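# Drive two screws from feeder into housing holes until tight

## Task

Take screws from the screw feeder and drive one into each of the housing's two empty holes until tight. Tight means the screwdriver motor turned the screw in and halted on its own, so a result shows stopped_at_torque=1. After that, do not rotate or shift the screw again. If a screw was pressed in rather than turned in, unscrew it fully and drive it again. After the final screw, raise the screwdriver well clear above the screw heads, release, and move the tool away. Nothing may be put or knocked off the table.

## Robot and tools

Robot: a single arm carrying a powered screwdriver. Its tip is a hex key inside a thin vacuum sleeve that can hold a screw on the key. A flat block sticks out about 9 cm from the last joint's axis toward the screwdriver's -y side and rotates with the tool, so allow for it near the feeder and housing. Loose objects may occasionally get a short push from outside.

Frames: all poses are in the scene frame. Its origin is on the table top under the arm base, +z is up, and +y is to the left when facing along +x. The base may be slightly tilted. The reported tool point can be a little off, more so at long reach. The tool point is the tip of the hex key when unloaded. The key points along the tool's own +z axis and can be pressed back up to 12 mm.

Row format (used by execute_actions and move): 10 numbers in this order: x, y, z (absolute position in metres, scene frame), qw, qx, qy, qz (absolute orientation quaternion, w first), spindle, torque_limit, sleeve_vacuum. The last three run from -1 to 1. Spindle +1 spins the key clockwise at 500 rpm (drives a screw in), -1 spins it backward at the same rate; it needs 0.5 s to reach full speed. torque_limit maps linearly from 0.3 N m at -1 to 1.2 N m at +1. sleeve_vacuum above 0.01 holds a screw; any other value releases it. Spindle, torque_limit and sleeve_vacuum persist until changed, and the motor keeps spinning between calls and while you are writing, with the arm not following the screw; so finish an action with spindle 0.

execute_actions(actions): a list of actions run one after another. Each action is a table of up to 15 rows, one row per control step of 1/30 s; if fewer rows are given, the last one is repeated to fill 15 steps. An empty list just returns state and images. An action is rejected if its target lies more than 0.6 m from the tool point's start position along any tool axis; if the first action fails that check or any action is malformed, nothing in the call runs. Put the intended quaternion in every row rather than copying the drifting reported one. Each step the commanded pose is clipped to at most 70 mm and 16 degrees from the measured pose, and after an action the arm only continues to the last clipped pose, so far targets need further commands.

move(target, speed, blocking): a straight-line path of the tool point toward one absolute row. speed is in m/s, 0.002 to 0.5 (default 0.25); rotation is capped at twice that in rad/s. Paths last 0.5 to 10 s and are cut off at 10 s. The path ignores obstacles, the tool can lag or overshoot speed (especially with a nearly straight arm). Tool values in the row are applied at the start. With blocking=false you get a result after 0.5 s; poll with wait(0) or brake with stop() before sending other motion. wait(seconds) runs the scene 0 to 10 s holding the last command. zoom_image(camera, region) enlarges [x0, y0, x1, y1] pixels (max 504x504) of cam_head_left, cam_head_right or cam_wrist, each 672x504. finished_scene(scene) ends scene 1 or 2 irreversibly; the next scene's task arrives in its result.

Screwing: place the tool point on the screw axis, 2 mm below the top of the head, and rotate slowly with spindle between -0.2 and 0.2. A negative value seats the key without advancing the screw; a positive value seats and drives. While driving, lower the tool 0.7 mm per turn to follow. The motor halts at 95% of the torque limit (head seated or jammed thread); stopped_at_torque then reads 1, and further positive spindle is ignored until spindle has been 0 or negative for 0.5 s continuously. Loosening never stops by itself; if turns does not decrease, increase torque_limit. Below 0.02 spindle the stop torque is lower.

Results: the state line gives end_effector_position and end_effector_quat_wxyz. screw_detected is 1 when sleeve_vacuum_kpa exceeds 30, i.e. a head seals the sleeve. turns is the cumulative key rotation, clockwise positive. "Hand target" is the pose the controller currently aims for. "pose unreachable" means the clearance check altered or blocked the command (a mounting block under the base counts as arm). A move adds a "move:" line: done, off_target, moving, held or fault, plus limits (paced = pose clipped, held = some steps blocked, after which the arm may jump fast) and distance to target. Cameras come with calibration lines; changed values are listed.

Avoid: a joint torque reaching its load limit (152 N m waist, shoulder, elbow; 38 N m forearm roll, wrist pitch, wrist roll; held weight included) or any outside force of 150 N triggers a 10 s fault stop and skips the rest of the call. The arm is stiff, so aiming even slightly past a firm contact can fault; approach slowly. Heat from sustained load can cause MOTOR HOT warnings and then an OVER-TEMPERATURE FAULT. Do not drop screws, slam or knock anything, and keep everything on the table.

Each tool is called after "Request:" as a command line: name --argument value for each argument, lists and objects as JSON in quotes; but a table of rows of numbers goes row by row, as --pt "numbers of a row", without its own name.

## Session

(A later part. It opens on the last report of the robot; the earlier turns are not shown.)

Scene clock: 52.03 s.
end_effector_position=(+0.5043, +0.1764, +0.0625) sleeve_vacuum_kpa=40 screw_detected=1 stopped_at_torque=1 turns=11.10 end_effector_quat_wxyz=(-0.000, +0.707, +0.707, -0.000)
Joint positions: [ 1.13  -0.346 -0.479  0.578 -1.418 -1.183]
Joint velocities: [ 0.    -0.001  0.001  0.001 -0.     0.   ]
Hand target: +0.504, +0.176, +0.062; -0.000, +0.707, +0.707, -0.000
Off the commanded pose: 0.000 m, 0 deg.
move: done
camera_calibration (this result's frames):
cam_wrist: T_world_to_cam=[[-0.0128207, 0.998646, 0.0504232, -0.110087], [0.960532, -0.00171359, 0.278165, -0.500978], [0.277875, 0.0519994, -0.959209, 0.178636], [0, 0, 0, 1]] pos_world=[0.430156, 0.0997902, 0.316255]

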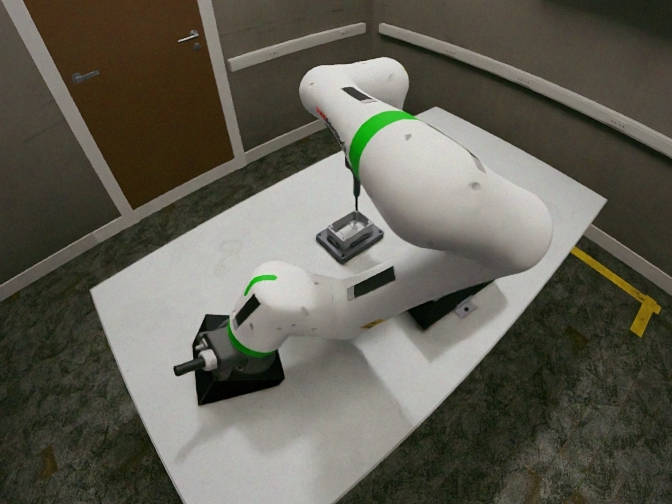

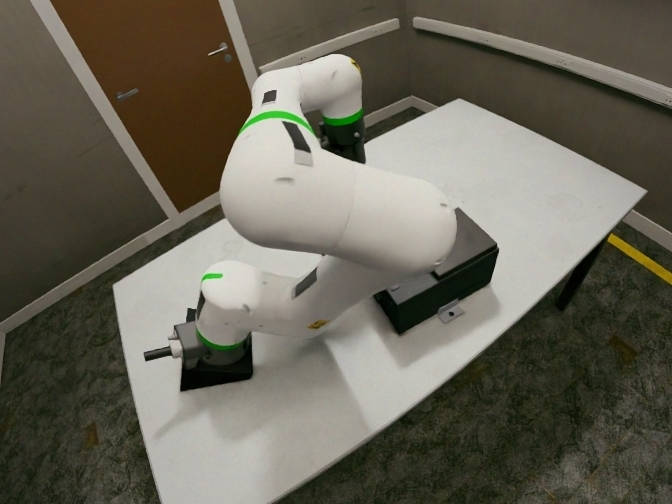

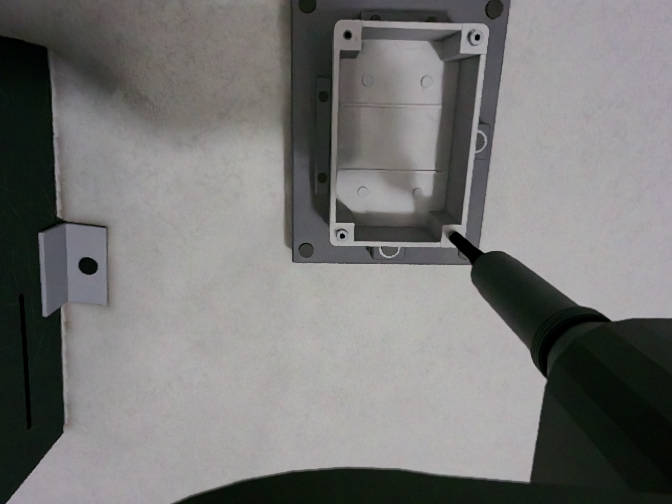

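Request:
move --target '[0.5043,0.1764,0.085,0,0.7071,0.7071,0,0,0,0]' --speed 0.04

Request:
move --target '[0.49,-0.04,0.19,0,0.7071,0.7071,0,0,0,0]' --speed 0.2

Request:
move --target '[0.4069,-0.1492,0.1765,0,0.7071,0.7071,0,0,0,0]' --speed 0.08

Request:
zoom_image --camera "cam_wrist" --region '[420, 210, 490, 260]'

Scene clock: 52.97 s.
end_effector_position=(+0.5044, +0.1764, +0.0850) sleeve_vacuum_kpa=0 screw_detected=0 stopped_at_torque=1 turns=11.10 end_effector_quat_wxyz=(+0.000, +0.707, +0.707, +0.000)
Joint positions: [ 1.172 -0.356 -0.442  0.575 -1.481 -1.192]
Joint velocities: [ 0.    -0.    -0.    -0.    -0.001 -0.   ]
Hand target: +0.504, +0.176, +0.085; +0.000, +0.707, +0.707, +0.000
Off the commanded pose: 0.000 m, 0 deg.
move: done
camera_calibration (this result's frames):
cam_wrist: T_world_to_cam=[[-0.0128647, 0.998652, 0.0502904, -0.111207], [0.96048, -0.00164405, 0.278345, -0.507325], [0.278053, 0.0518837, -0.959164, 0.200119], [0, 0, 0, 1]] pos_world=[0.430201, 0.09984, 0.338751]

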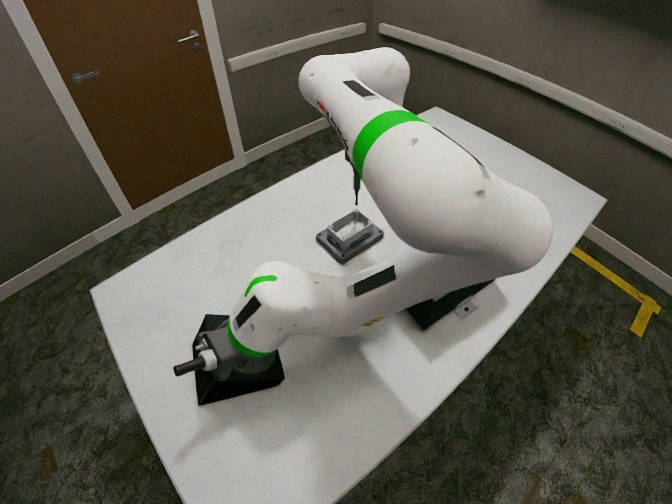

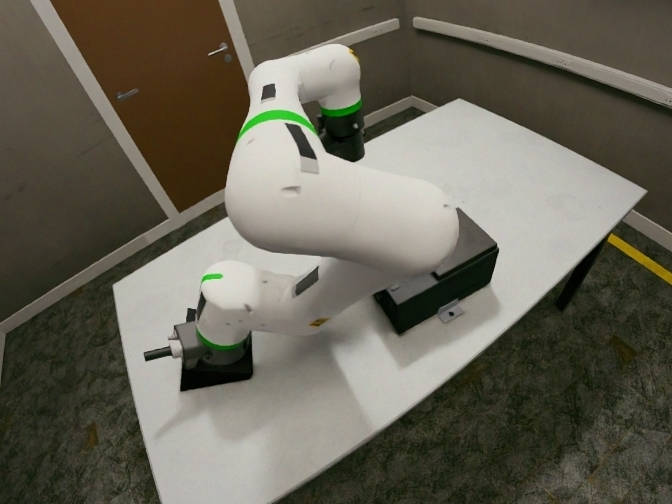

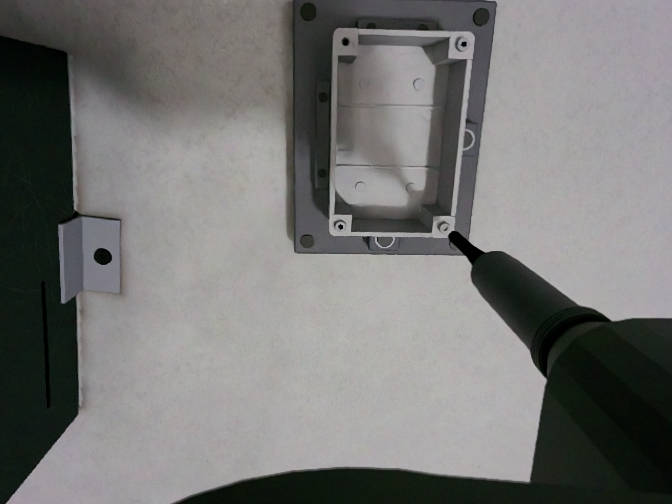

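Scene clock: 54.53 s.
end_effector_position=(+0.4910, -0.0395, +0.1899) sleeve_vacuum_kpa=0 screw_detected=0 stopped_at_torque=1 turns=11.10 end_effector_quat_wxyz=(-0.000, +0.707, +0.707, -0.000)
Joint positions: [ 1.056 -0.71  -0.31   0.586 -1.827 -0.83 ]
Joint velocities: [-0.001 -0.     0.    -0.    -0.001  0.   ]
Hand target: +0.491, -0.040, +0.190; -0.000, +0.707, +0.707, -0.000
Off the commanded pose: 0.001 m, 0 deg.
move: done
camera_calibration (this result's frames):
cam_wrist: T_world_to_cam=[[-0.0128977, 0.998636, 0.050588, 0.0989738], [0.960613, -0.00167019, 0.277884, -0.524076], [0.27759, 0.0521796, -0.959282, 0.315931], [0, 0, 0, 1]] pos_world=[0.417011, -0.116199, 0.443692]

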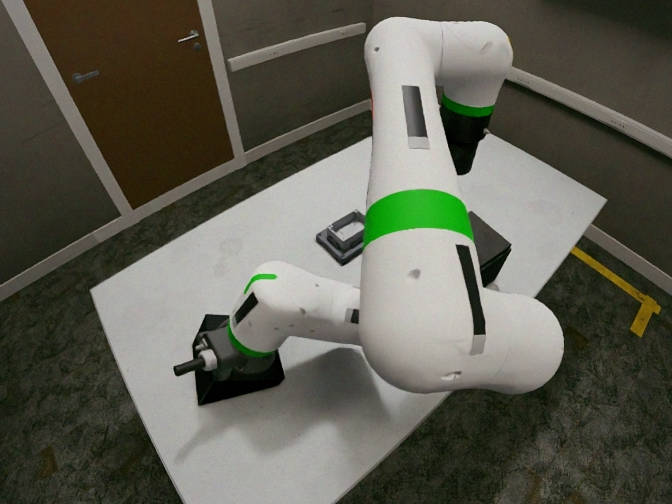

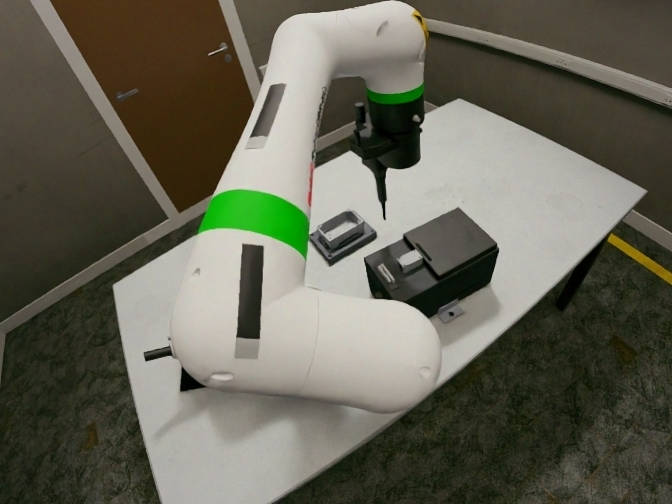

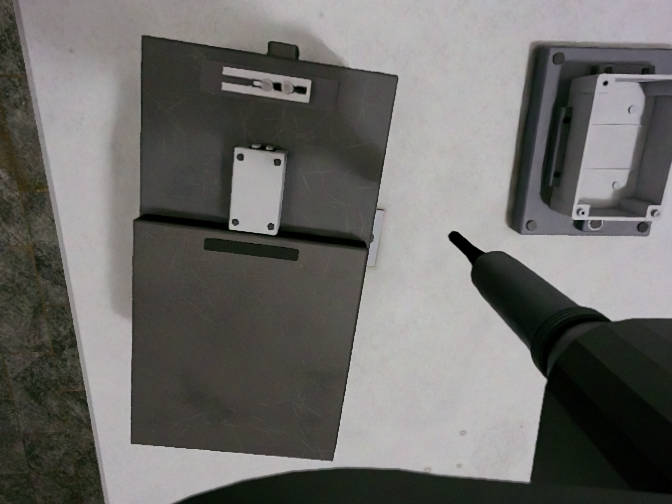

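Scene clock: 56.57 s.
end_effector_position=(+0.4072, -0.1492, +0.1767) sleeve_vacuum_kpa=0 screw_detected=0 stopped_at_torque=1 turns=11.10 end_effector_quat_wxyz=(+0.001, +0.707, +0.707, +0.000)
Joint positions: [ 1.039 -1.022 -0.438  0.621 -1.97  -0.706]
Joint velocities: [ 0.113 -0.023 -0.004  0.032 -0.07  -0.071]
Hand target: +0.407, -0.149, +0.177; +0.001, +0.707, +0.707, +0.000
Off the commanded pose: 0.000 m, 0 deg.
move: done
camera_calibration (this result's frames):
cam_wrist: T_world_to_cam=[[-0.0125957, 0.998723, 0.0489231, 0.208215], [0.960044, -0.00160047, 0.279845, -0.440173], [0.279566, 0.0504931, -0.958798, 0.331091], [0, 0, 0, 1]] pos_world=[0.332647, -0.225371, 0.430443]

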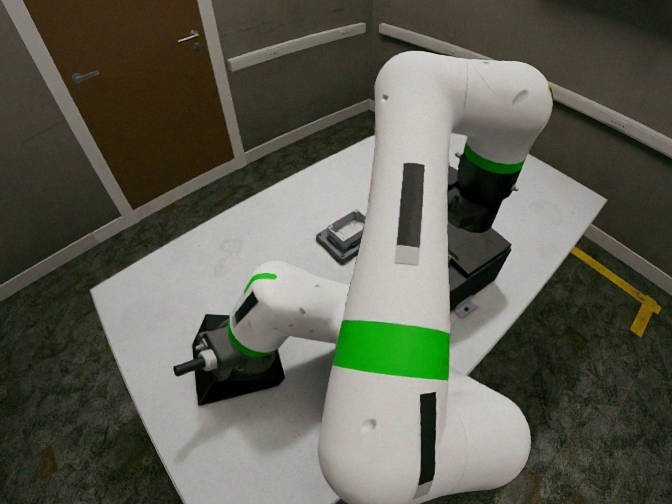

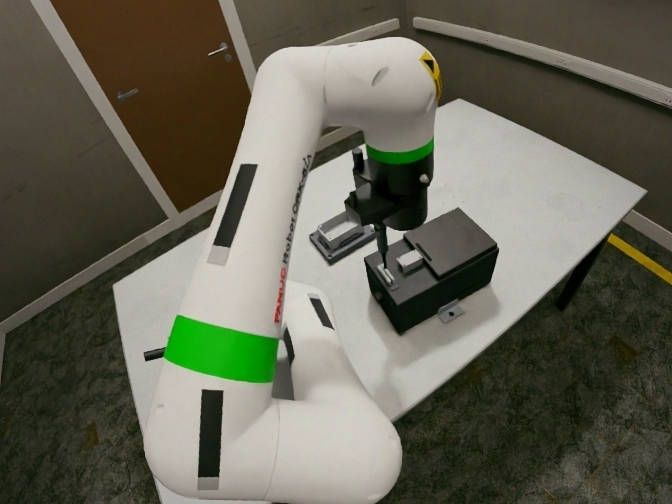

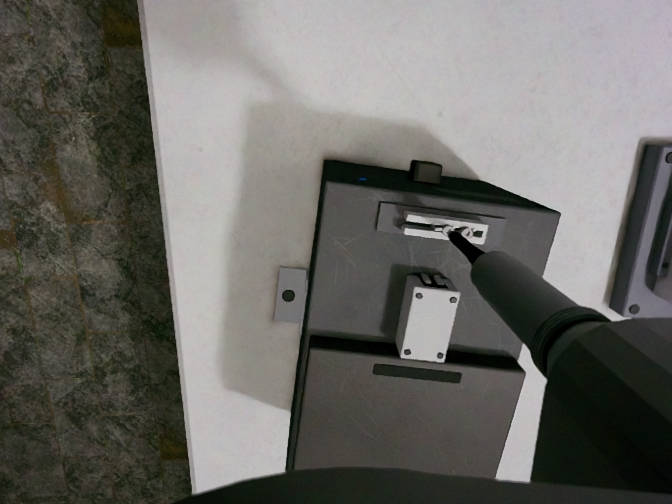

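Region (420, 210, 490, 260) of cam_wrist's 672x504 image, scaled by 7.200, with more detail than that image has; it fills the top 360 rows of this view, and the rest is white.

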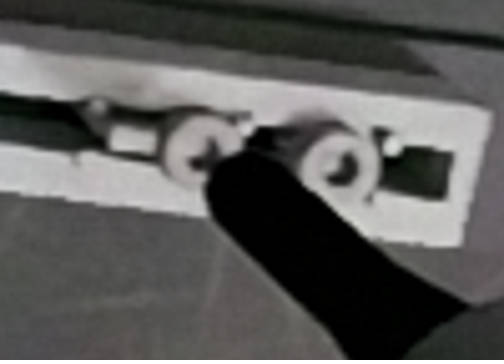

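Consistent with before; repeat.

Request:
move --target '[0.4069,-0.1493,0.1685,0,0.7071,0.7071,0,0,0,1]' --speed 0.01

Request:
execute_actions --actions '[[[0.4069,-0.1493,0.1675,0,0.7071,0.7071,0,0,0,1]],[[0.4069,-0.1493,0.1675,0,0.7071,0.7071,0,0,0,1]]]'

Scene clock: 57.70 s.
end_effector_position=(+0.4068, -0.1492, +0.1687) sleeve_vacuum_kpa=14 screw_detected=0 stopped_at_torque=1 turns=11.10 end_effector_quat_wxyz=(+0.001, +0.707, +0.707, +0.000)
Joint positions: [ 1.229 -1.072 -0.467  0.672 -2.082 -0.831]
Joint velocities: [ 0.136 -0.023 -0.001  0.027 -0.091 -0.085]
Hand target: +0.407, -0.149, +0.169; +0.001, +0.707, +0.707, +0.000
Off the commanded pose: 0.000 m, 0 deg.
move: done
camera_calibration (this result's frames):
cam_wrist: T_world_to_cam=[[-0.0130061, 0.998708, 0.0491179, 0.208809], [0.960048, -0.00125997, 0.279832, -0.437459], [0.279533, 0.0507951, -0.958792, 0.323557], [0, 0, 0, 1]] pos_world=[0.332253, -0.225526, 0.422383]

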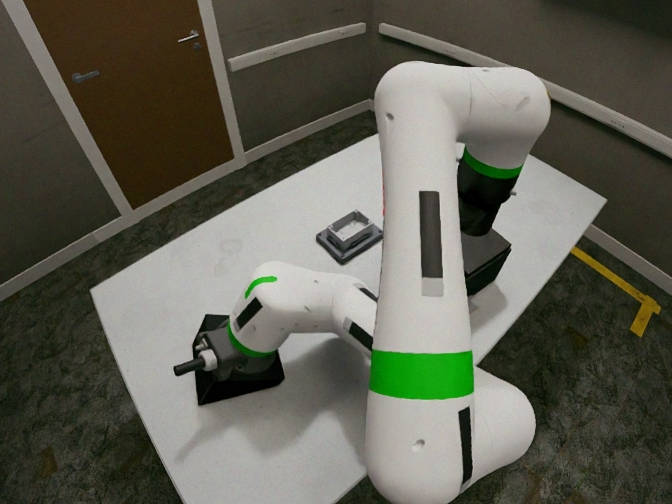

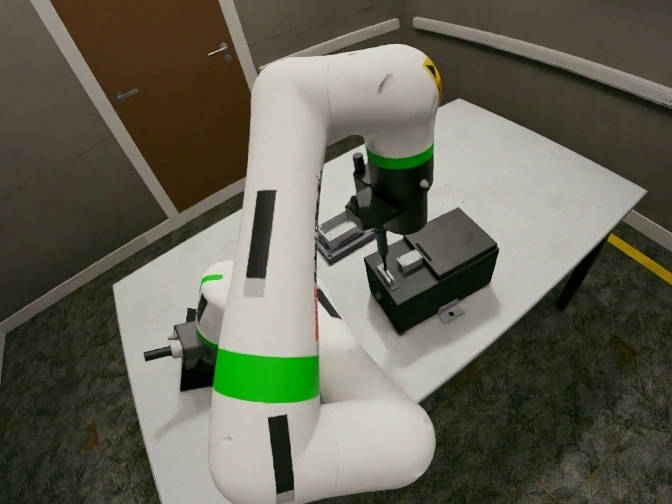

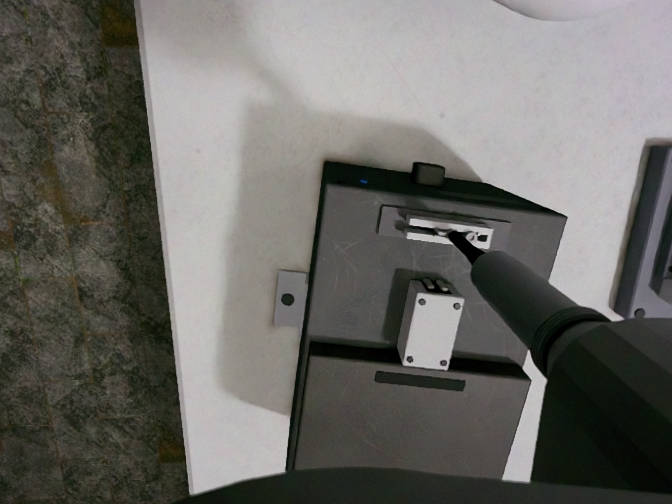

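Scene clock: 58.70 s.
end_effector_position=(+0.4069, -0.1493, +0.1675) sleeve_vacuum_kpa=39 screw_detected=1 stopped_at_torque=1 turns=11.10 end_effector_quat_wxyz=(+0.000, +0.707, +0.707, -0.000)
Joint positions: [ 1.269 -1.081 -0.469  0.68  -2.107 -0.857]
Joint velocities: [ 0.  0.  0.  0. -0.  0.]
Hand target: +0.407, -0.149, +0.168; +0.000, +0.707, +0.707, +0.000
Off the commanded pose: 0.000 m, 0 deg.
camera_calibration (this result's frames):
cam_wrist: T_world_to_cam=[[-0.0128405, 0.998648, 0.050377, 0.20864], [0.960515, -0.00168478, 0.278222, -0.437211], [0.277931, 0.0519604, -0.959195, 0.323316], [0, 0, 0, 1]] pos_world=[0.332768, -0.225894, 0.421255]

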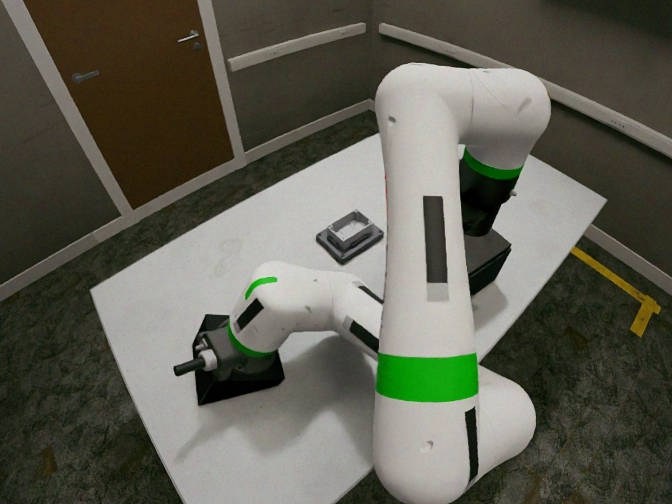

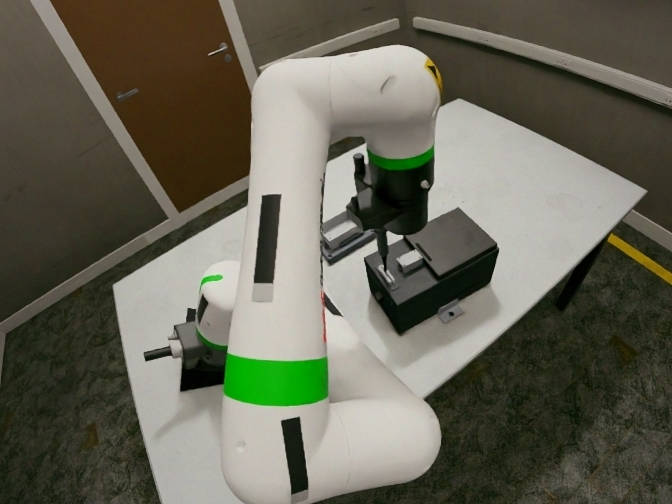

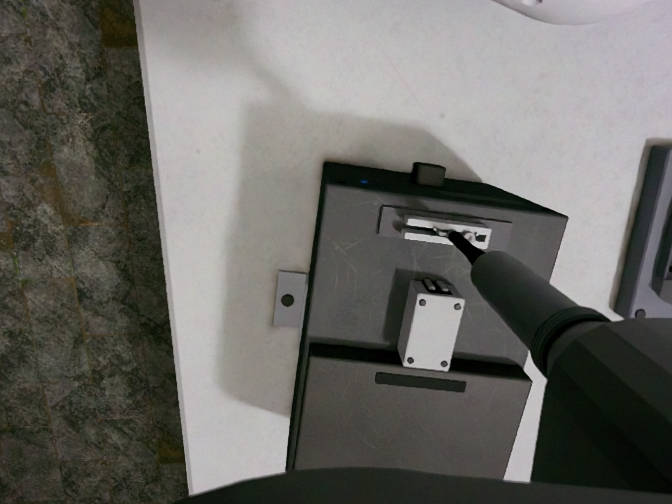

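Request:
move --target '[0.4069,-0.1493,0.195,0,0.7071,0.7071,0,0,0,1]' --speed 0.02

Request:
move --target '[0.49,-0.03,0.19,0,0.7071,0.7071,0,0,0,1]' --speed 0.1

Request:
move --target '[0.3944,0.1117,0.089,0,0.7071,0.7071,0,0,0,1]' --speed 0.12

Request:
zoom_image --camera "cam_wrist" --region '[410, 200, 480, 250]'

Scene clock: 60.37 s.
end_effector_position=(+0.4074, -0.1499, +0.1941) sleeve_vacuum_kpa=39 screw_detected=1 stopped_at_torque=1 turns=11.10 end_effector_quat_wxyz=(-0.010, +0.706, +0.708, -0.000)
Joint positions: [ 0.922 -0.971 -0.367  0.567 -1.935 -0.614]
Joint velocities: [-0.097  0.017  0.007 -0.031  0.055  0.065]
Hand target: +0.407, -0.150, +0.194; -0.010, +0.706, +0.708, -0.000
Off the commanded pose: 0.001 m, 1 deg.
move: done
camera_calibration (this result's frames):
cam_wrist: T_world_to_cam=[[-0.0145128, 0.997795, 0.0647653, 0.20569], [0.964529, -0.00310408, 0.263957, -0.444173], [0.263576, 0.0662988, -0.962358, 0.357357], [0, 0, 0, 1]] pos_world=[0.337212, -0.230307, 0.447826]

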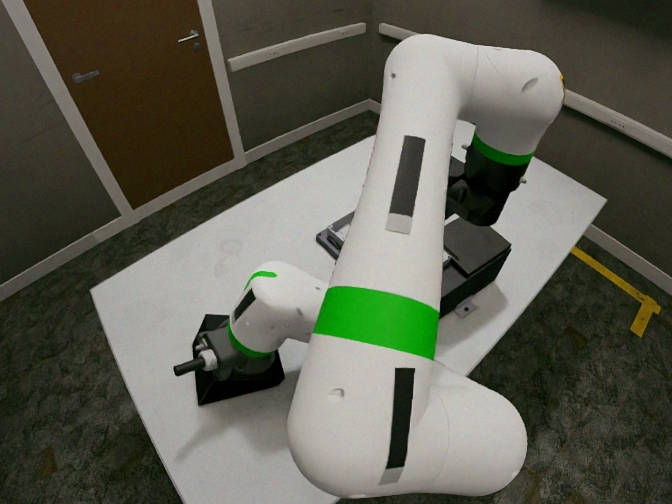

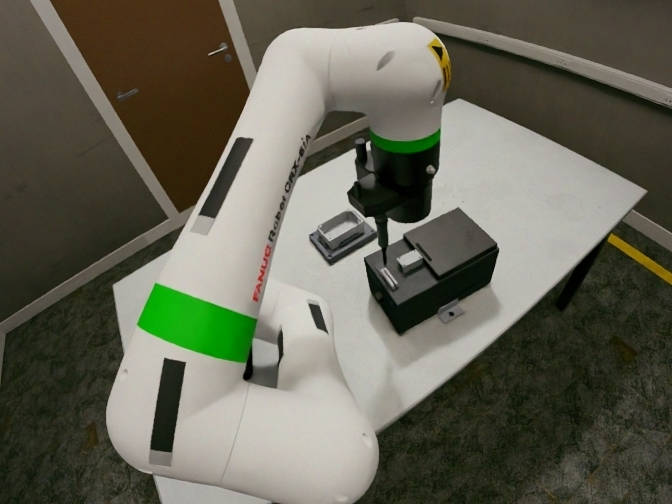

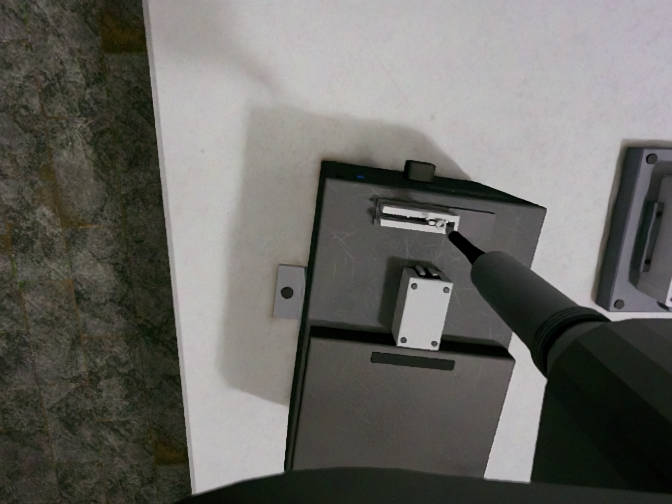

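Scene clock: 62.13 s.
end_effector_position=(+0.4895, -0.0299, +0.1901) sleeve_vacuum_kpa=39 screw_detected=1 stopped_at_torque=1 turns=11.10 end_effector_quat_wxyz=(+0.000, +0.707, +0.707, +0.000)
Joint positions: [ 1.108 -0.71  -0.32   0.595 -1.845 -0.877]
Joint velocities: [-0.     0.001 -0.001 -0.     0.     0.001]
Hand target: +0.489, -0.030, +0.190; +0.000, +0.707, +0.707, +0.000
Off the commanded pose: 0.001 m, 0 deg.
move: done
camera_calibration (this result's frames):
cam_wrist: T_world_to_cam=[[-0.012872, 0.998665, 0.0500274, 0.0894114], [0.960335, -0.00159056, 0.278845, -0.52263], [0.278552, 0.0516324, -0.959032, 0.315515], [0, 0, 0, 1]] pos_world=[0.415163, -0.106414, 0.443849]

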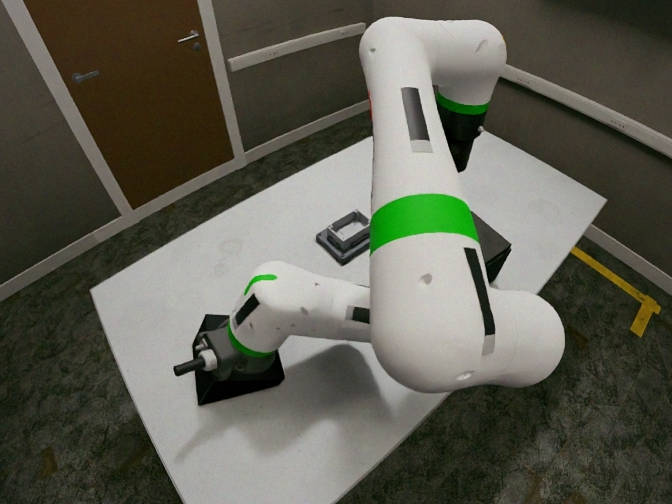

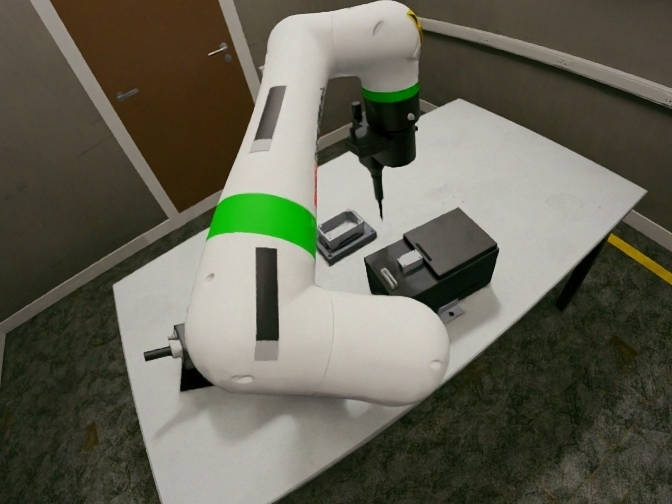

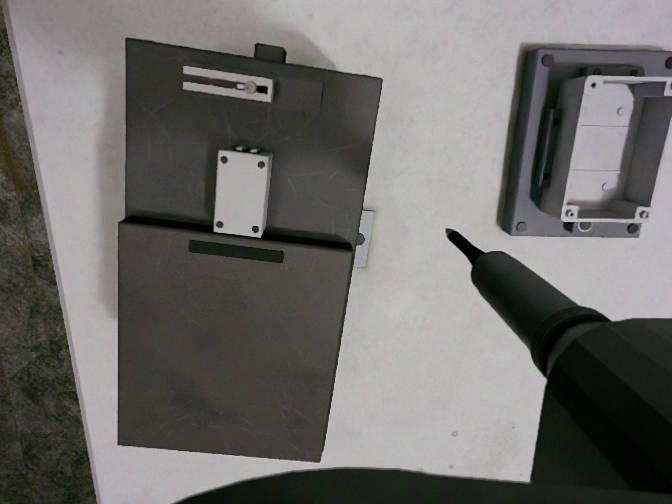

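Scene clock: 64.13 s.
end_effector_position=(+0.3941, +0.1108, +0.0891) sleeve_vacuum_kpa=39 screw_detected=1 stopped_at_torque=1 turns=11.10 end_effector_quat_wxyz=(+0.001, +0.707, +0.707, +0.000)
Joint positions: [ 1.55  -0.728 -0.715  0.548 -1.767 -1.459]
Joint velocities: [ 0.     0.001 -0.001  0.     0.     0.   ]
Hand target: +0.394, +0.111, +0.089; +0.001, +0.707, +0.707, +0.000
Off the commanded pose: 0.001 m, 0 deg.
move: done
camera_calibration (this result's frames):
cam_wrist: T_world_to_cam=[[-0.0127463, 0.998677, 0.0498144, -0.0473508], [0.960084, -0.00169819, 0.279708, -0.40259], [0.279423, 0.0513913, -0.958792, 0.237628], [0, 0, 0, 1]] pos_world=[0.319518, 0.0343925, 0.342802]

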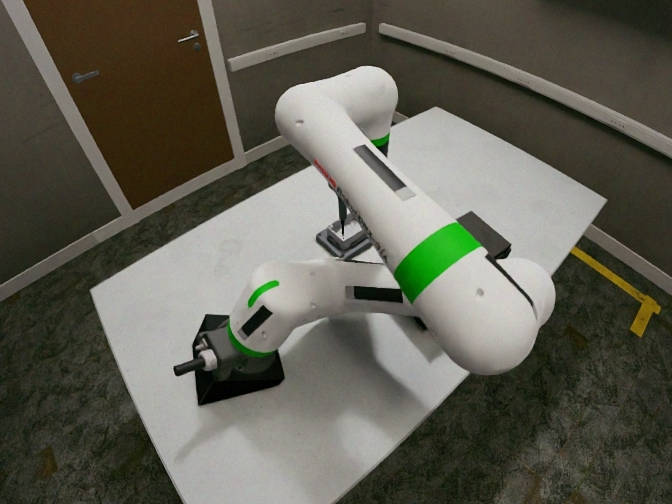

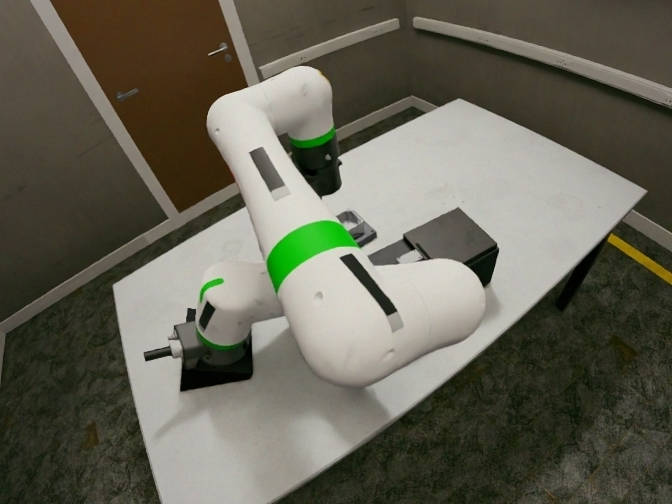

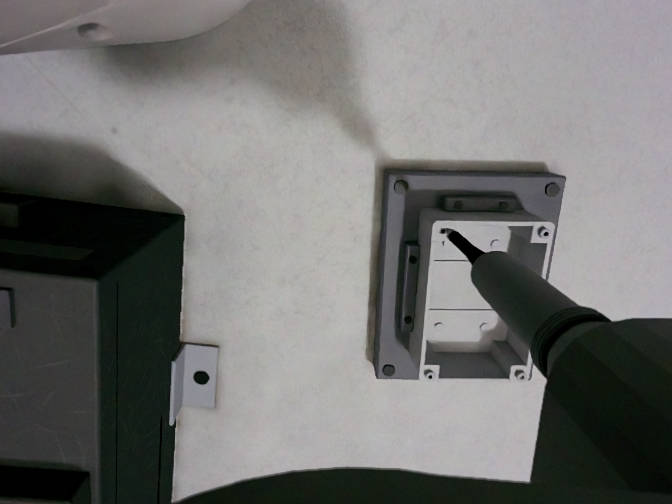

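Region (410, 200, 480, 250) of cam_wrist's 672x504 image, scaled by 7.200, with more detail than that image has; it fills the top 360 rows of this view, and the rest is white.

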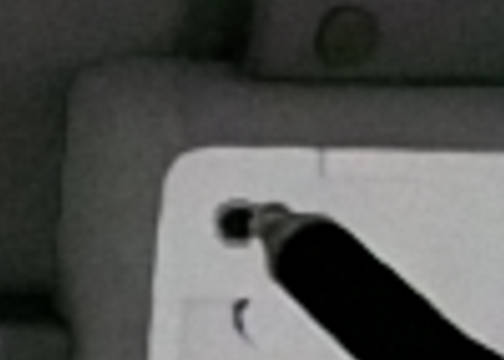

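Request:
move --target '[0.3979,0.1115,0.080,0,0.7071,0.7071,0,0,0,1]' --speed 0.015

Request:
zoom_image --camera "cam_wrist" --region '[410, 200, 480, 250]'

Scene clock: 65.10 s.
end_effector_position=(+0.3978, +0.1115, +0.0800) sleeve_vacuum_kpa=39 screw_detected=1 stopped_at_torque=1 turns=11.10 end_effector_quat_wxyz=(-0.000, +0.707, +0.707, -0.000)
Joint positions: [ 1.494 -0.715 -0.724  0.552 -1.718 -1.423]
Joint velocities: [-0.001  0.     0.001  0.    -0.     0.   ]
Hand target: +0.398, +0.112, +0.080; -0.000, +0.707, +0.707, -0.000
Off the commanded pose: 0.000 m, 0 deg.
move: done
camera_calibration (this result's frames):
cam_wrist: T_world_to_cam=[[-0.0128728, 0.998645, 0.0504143, -0.0475073], [0.960577, -0.00165262, 0.27801, -0.403709], [0.277717, 0.0520055, -0.959254, 0.22841], [0, 0, 0, 1]] pos_world=[0.323749, 0.0348972, 0.333733]

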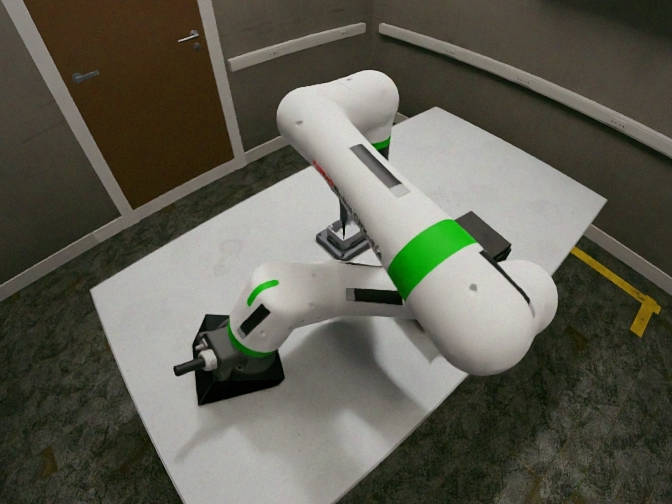

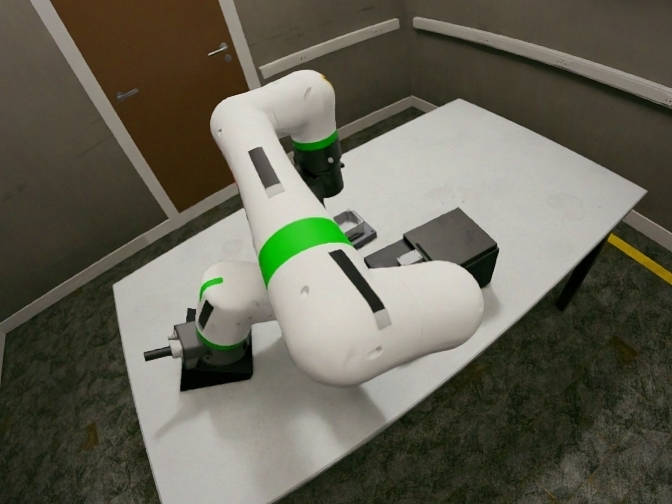

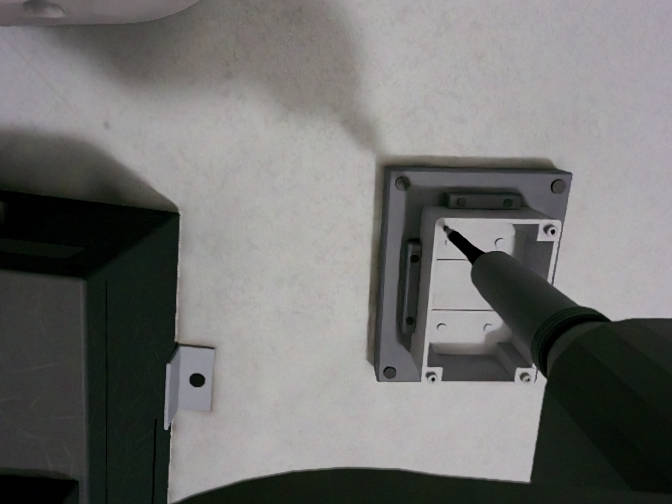

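Region (410, 200, 480, 250) of cam_wrist's 672x504 image, scaled by 7.200, with more detail than that image has; it fills the top 360 rows of this view, and the rest is white.

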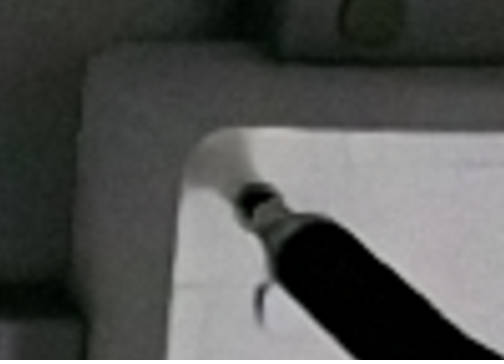

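Request:
move --target '[0.3977,0.1118,0.075,0,0.7071,0.7071,0,0,0,1]' --speed 0.005

Request:
zoom_image --camera "cam_wrist" --region '[410, 200, 480, 250]'

Scene clock: 66.37 s.
end_effector_position=(+0.3977, +0.1118, +0.0750) sleeve_vacuum_kpa=39 screw_detected=1 stopped_at_torque=1 turns=11.10 end_effector_quat_wxyz=(-0.000, +0.707, +0.707, -0.000)
Joint positions: [ 1.479 -0.713 -0.734  0.554 -1.7   -1.416]
Joint velocities: [ 0.     0.    -0.001  0.    -0.    -0.   ]
Hand target: +0.398, +0.112, +0.075; -0.000, +0.707, +0.707, -0.000
Off the commanded pose: 0.000 m, 0 deg.
move: done
camera_calibration (this result's frames):
cam_wrist: T_world_to_cam=[[-0.0128367, 0.998646, 0.0504072, -0.0475625], [0.960533, -0.00169351, 0.278161, -0.402181], [0.277869, 0.0519885, -0.959211, 0.223603], [0, 0, 0, 1]] pos_world=[0.323565, 0.0351922, 0.328751]

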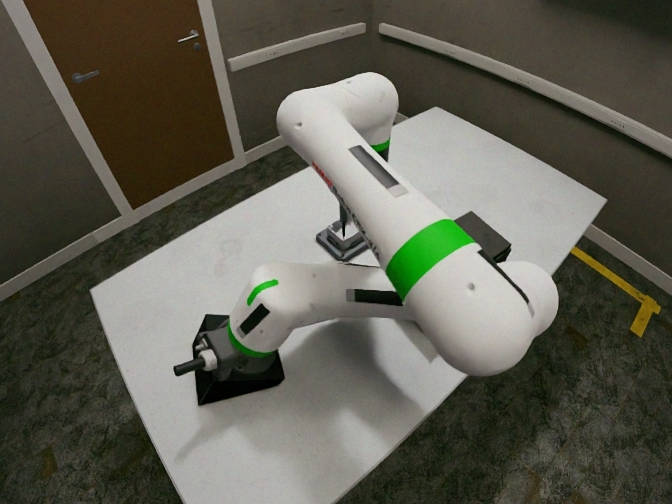

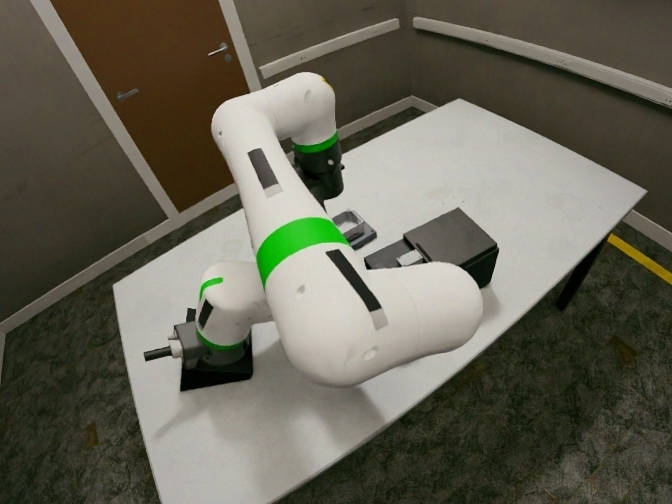

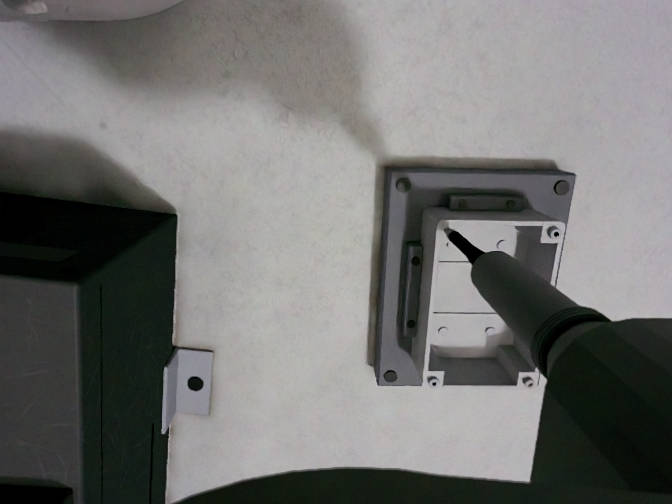

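Region (410, 200, 480, 250) of cam_wrist's 672x504 image, scaled by 7.200, with more detail than that image has; it fills the top 360 rows of this view, and the rest is white.

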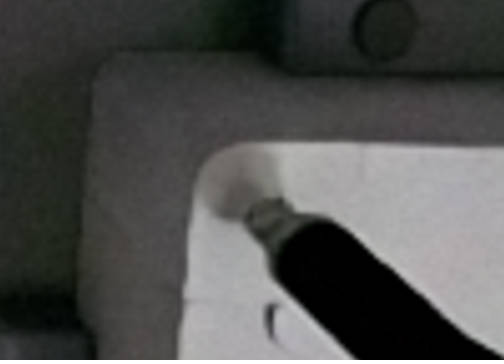

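Request:
execute_actions --actions '[[[0.3977,0.1119,0.074,0,0.7071,0.7071,0,0,0,1]],[[0.3977,0.1119,0.073,0,0.7071,0.7071,0,0.1,0,1]],[[0.3977,0.1119,0.0725,0,0.7071,0.7071,0,0.1,0,1]],[[0.3977,0.1119,0.072,0,0.7071,0.7071,0,0.15,0,1]],[[0.3977,0.1119,0.0715,0,0.7071,0.7071,0,0.15,0,1]],[[0.3977,0.1119,0.071,0,0.7071,0.7071,0,0.15,0,1]],[[0.3977,0.1119,0.0705,0,0.7071,0.7071,0,0.15,0,1],[0.3977,0.1119,0.0705,0,0.7071,0.7071,0,0.15,0,1],[0.3977,0.1119,0.0705,0,0.7071,0.7071,0,0.15,0,1],[0.3977,0.1119,0.0705,0,0.7071,0.7071,0,0.15,0,1],[0.3977,0.1119,0.0705,0,0.7071,0.7071,0,0.15,0,1],[0.3977,0.1119,0.0705,0,0.7071,0.7071,0,0.15,0,1],[0.3977,0.1119,0.0705,0,0.7071,0.7071,0,0.15,0,1],[0.3977,0.1119,0.0705,0,0.7071,0.7071,0,0.15,0,1],[0.3977,0.1119,0.0705,0,0.7071,0.7071,0,0.15,0,1],[0.3977,0.1119,0.0705,0,0.7071,0.7071,0,0.15,0,1],[0.3977,0.1119,0.0705,0,0.7071,0.7071,0,0.15,0,1],[0.3977,0.1119,0.0705,0,0.7071,0.7071,0,0,0,1]]]'

Request:
zoom_image --camera "cam_wrist" --region '[410, 200, 480, 250]'

Scene clock: 70.10 s.
end_effector_position=(+0.3977, +0.1119, +0.0705) sleeve_vacuum_kpa=40 screw_detected=1 stopped_at_torque=0 turns=14.26 end_effector_quat_wxyz=(-0.000, +0.707, +0.707, -0.000)
Joint positions: [ 1.464 -0.712 -0.742  0.555 -1.684 -1.408]
Joint velocities: [ 0.     0.     0.001  0.    -0.003  0.   ]
Hand target: +0.398, +0.112, +0.070; -0.000, +0.707, +0.707, -0.000
Off the commanded pose: 0.000 m, 0 deg.
camera_calibration (this result's frames):
cam_wrist: T_world_to_cam=[[-0.0128337, 0.998647, 0.0503918, -0.0474414], [0.960518, -0.00169493, 0.278213, -0.400946], [0.277922, 0.0519728, -0.959197, 0.219263], [0, 0, 0, 1]] pos_world=[0.323569, 0.0353019, 0.324255]

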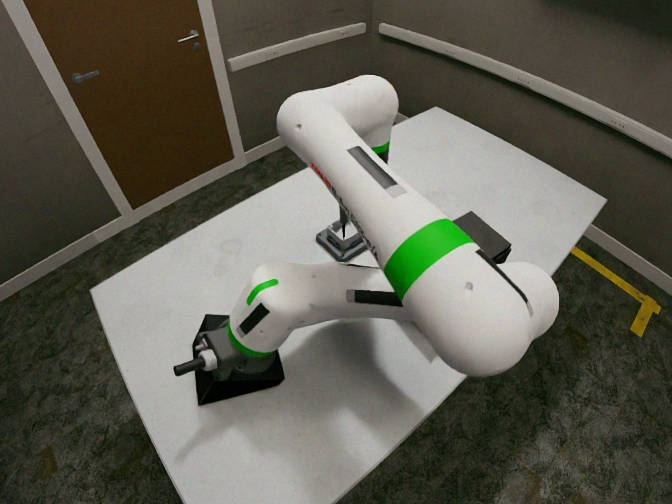

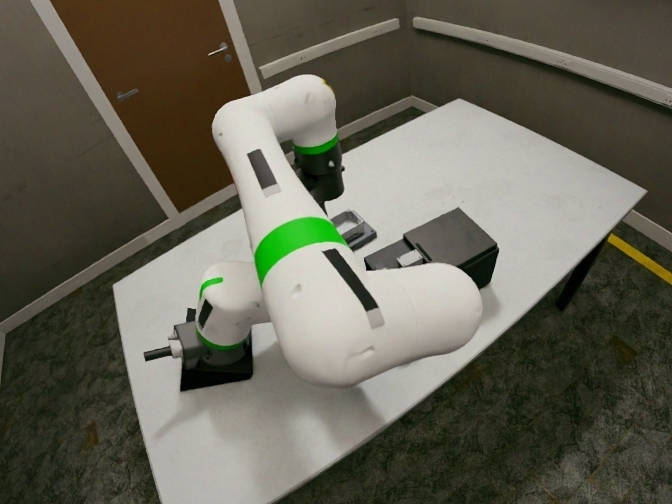

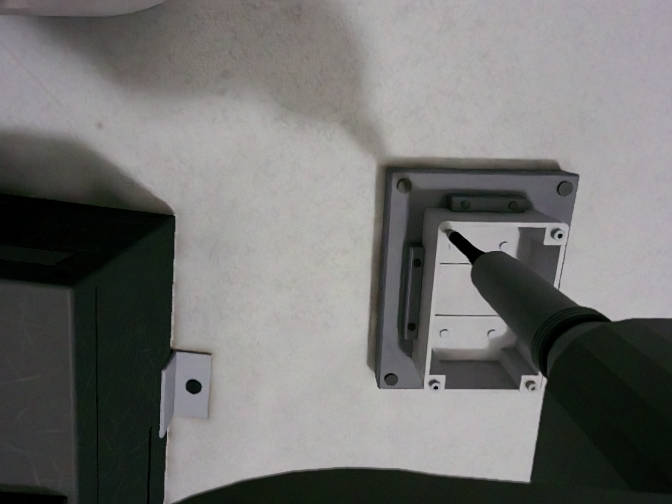

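Region (410, 200, 480, 250) of cam_wrist's 672x504 image, scaled by 7.200, with more detail than that image has; it fills the top 360 rows of this view, and the rest is white.

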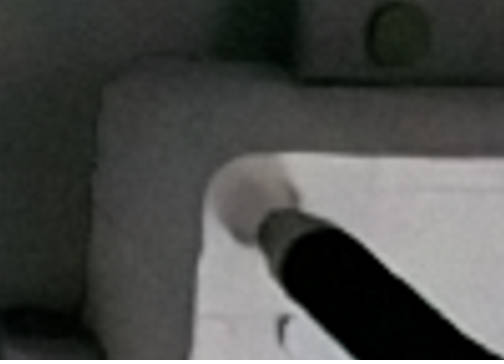

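Request:
move --target '[0.3977,0.1119,0.0615,0,0.7071,0.7071,0,0.4,0,1]' --speed 0.0025

Request:
zoom_image --camera "cam_wrist" --region '[410, 200, 480, 250]'

Scene clock: 73.97 s.
end_effector_position=(+0.3977, +0.1119, +0.0615) sleeve_vacuum_kpa=40 screw_detected=1 stopped_at_torque=1 turns=24.27 end_effector_quat_wxyz=(-0.000, +0.707, +0.707, -0.000)
Joint positions: [ 1.434 -0.708 -0.759  0.557 -1.651 -1.394]
Joint velocities: [ 0.     0.     0.    -0.     0.001 -0.   ]
Hand target: +0.398, +0.112, +0.061; -0.000, +0.707, +0.707, -0.000
Off the commanded pose: 0.000 m, 0 deg.
move: done
camera_calibration (this result's frames):
cam_wrist: T_world_to_cam=[[-0.0128368, 0.998646, 0.0504219, -0.046979], [0.960551, -0.00169425, 0.2781, -0.398405], [0.277809, 0.0520027, -0.959228, 0.21067], [0, 0, 0, 1]] pos_world=[0.323559, 0.035285, 0.315246]

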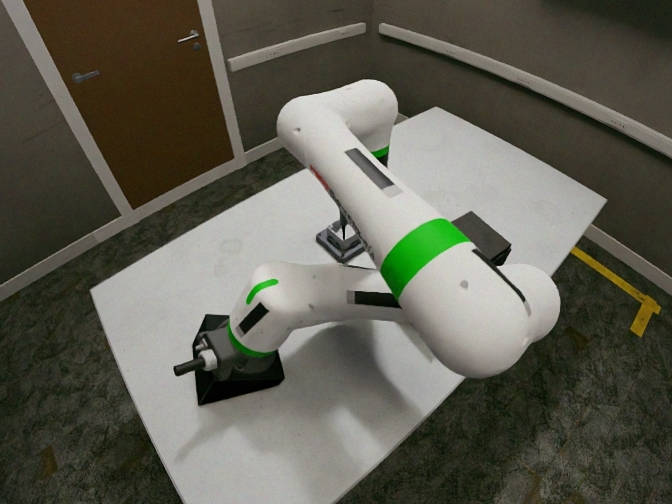

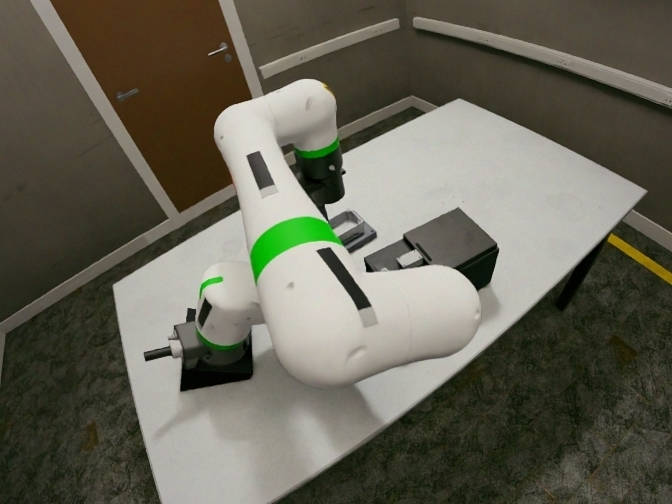

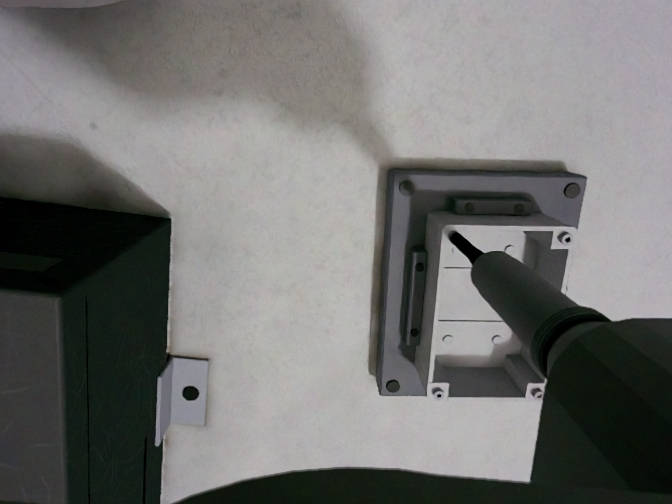

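Region (410, 200, 480, 250) of cam_wrist's 672x504 image, scaled by 7.200, with more detail than that image has; it fills the top 360 rows of this view, and the rest is white.

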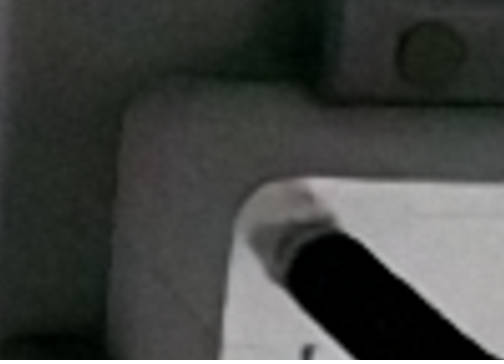

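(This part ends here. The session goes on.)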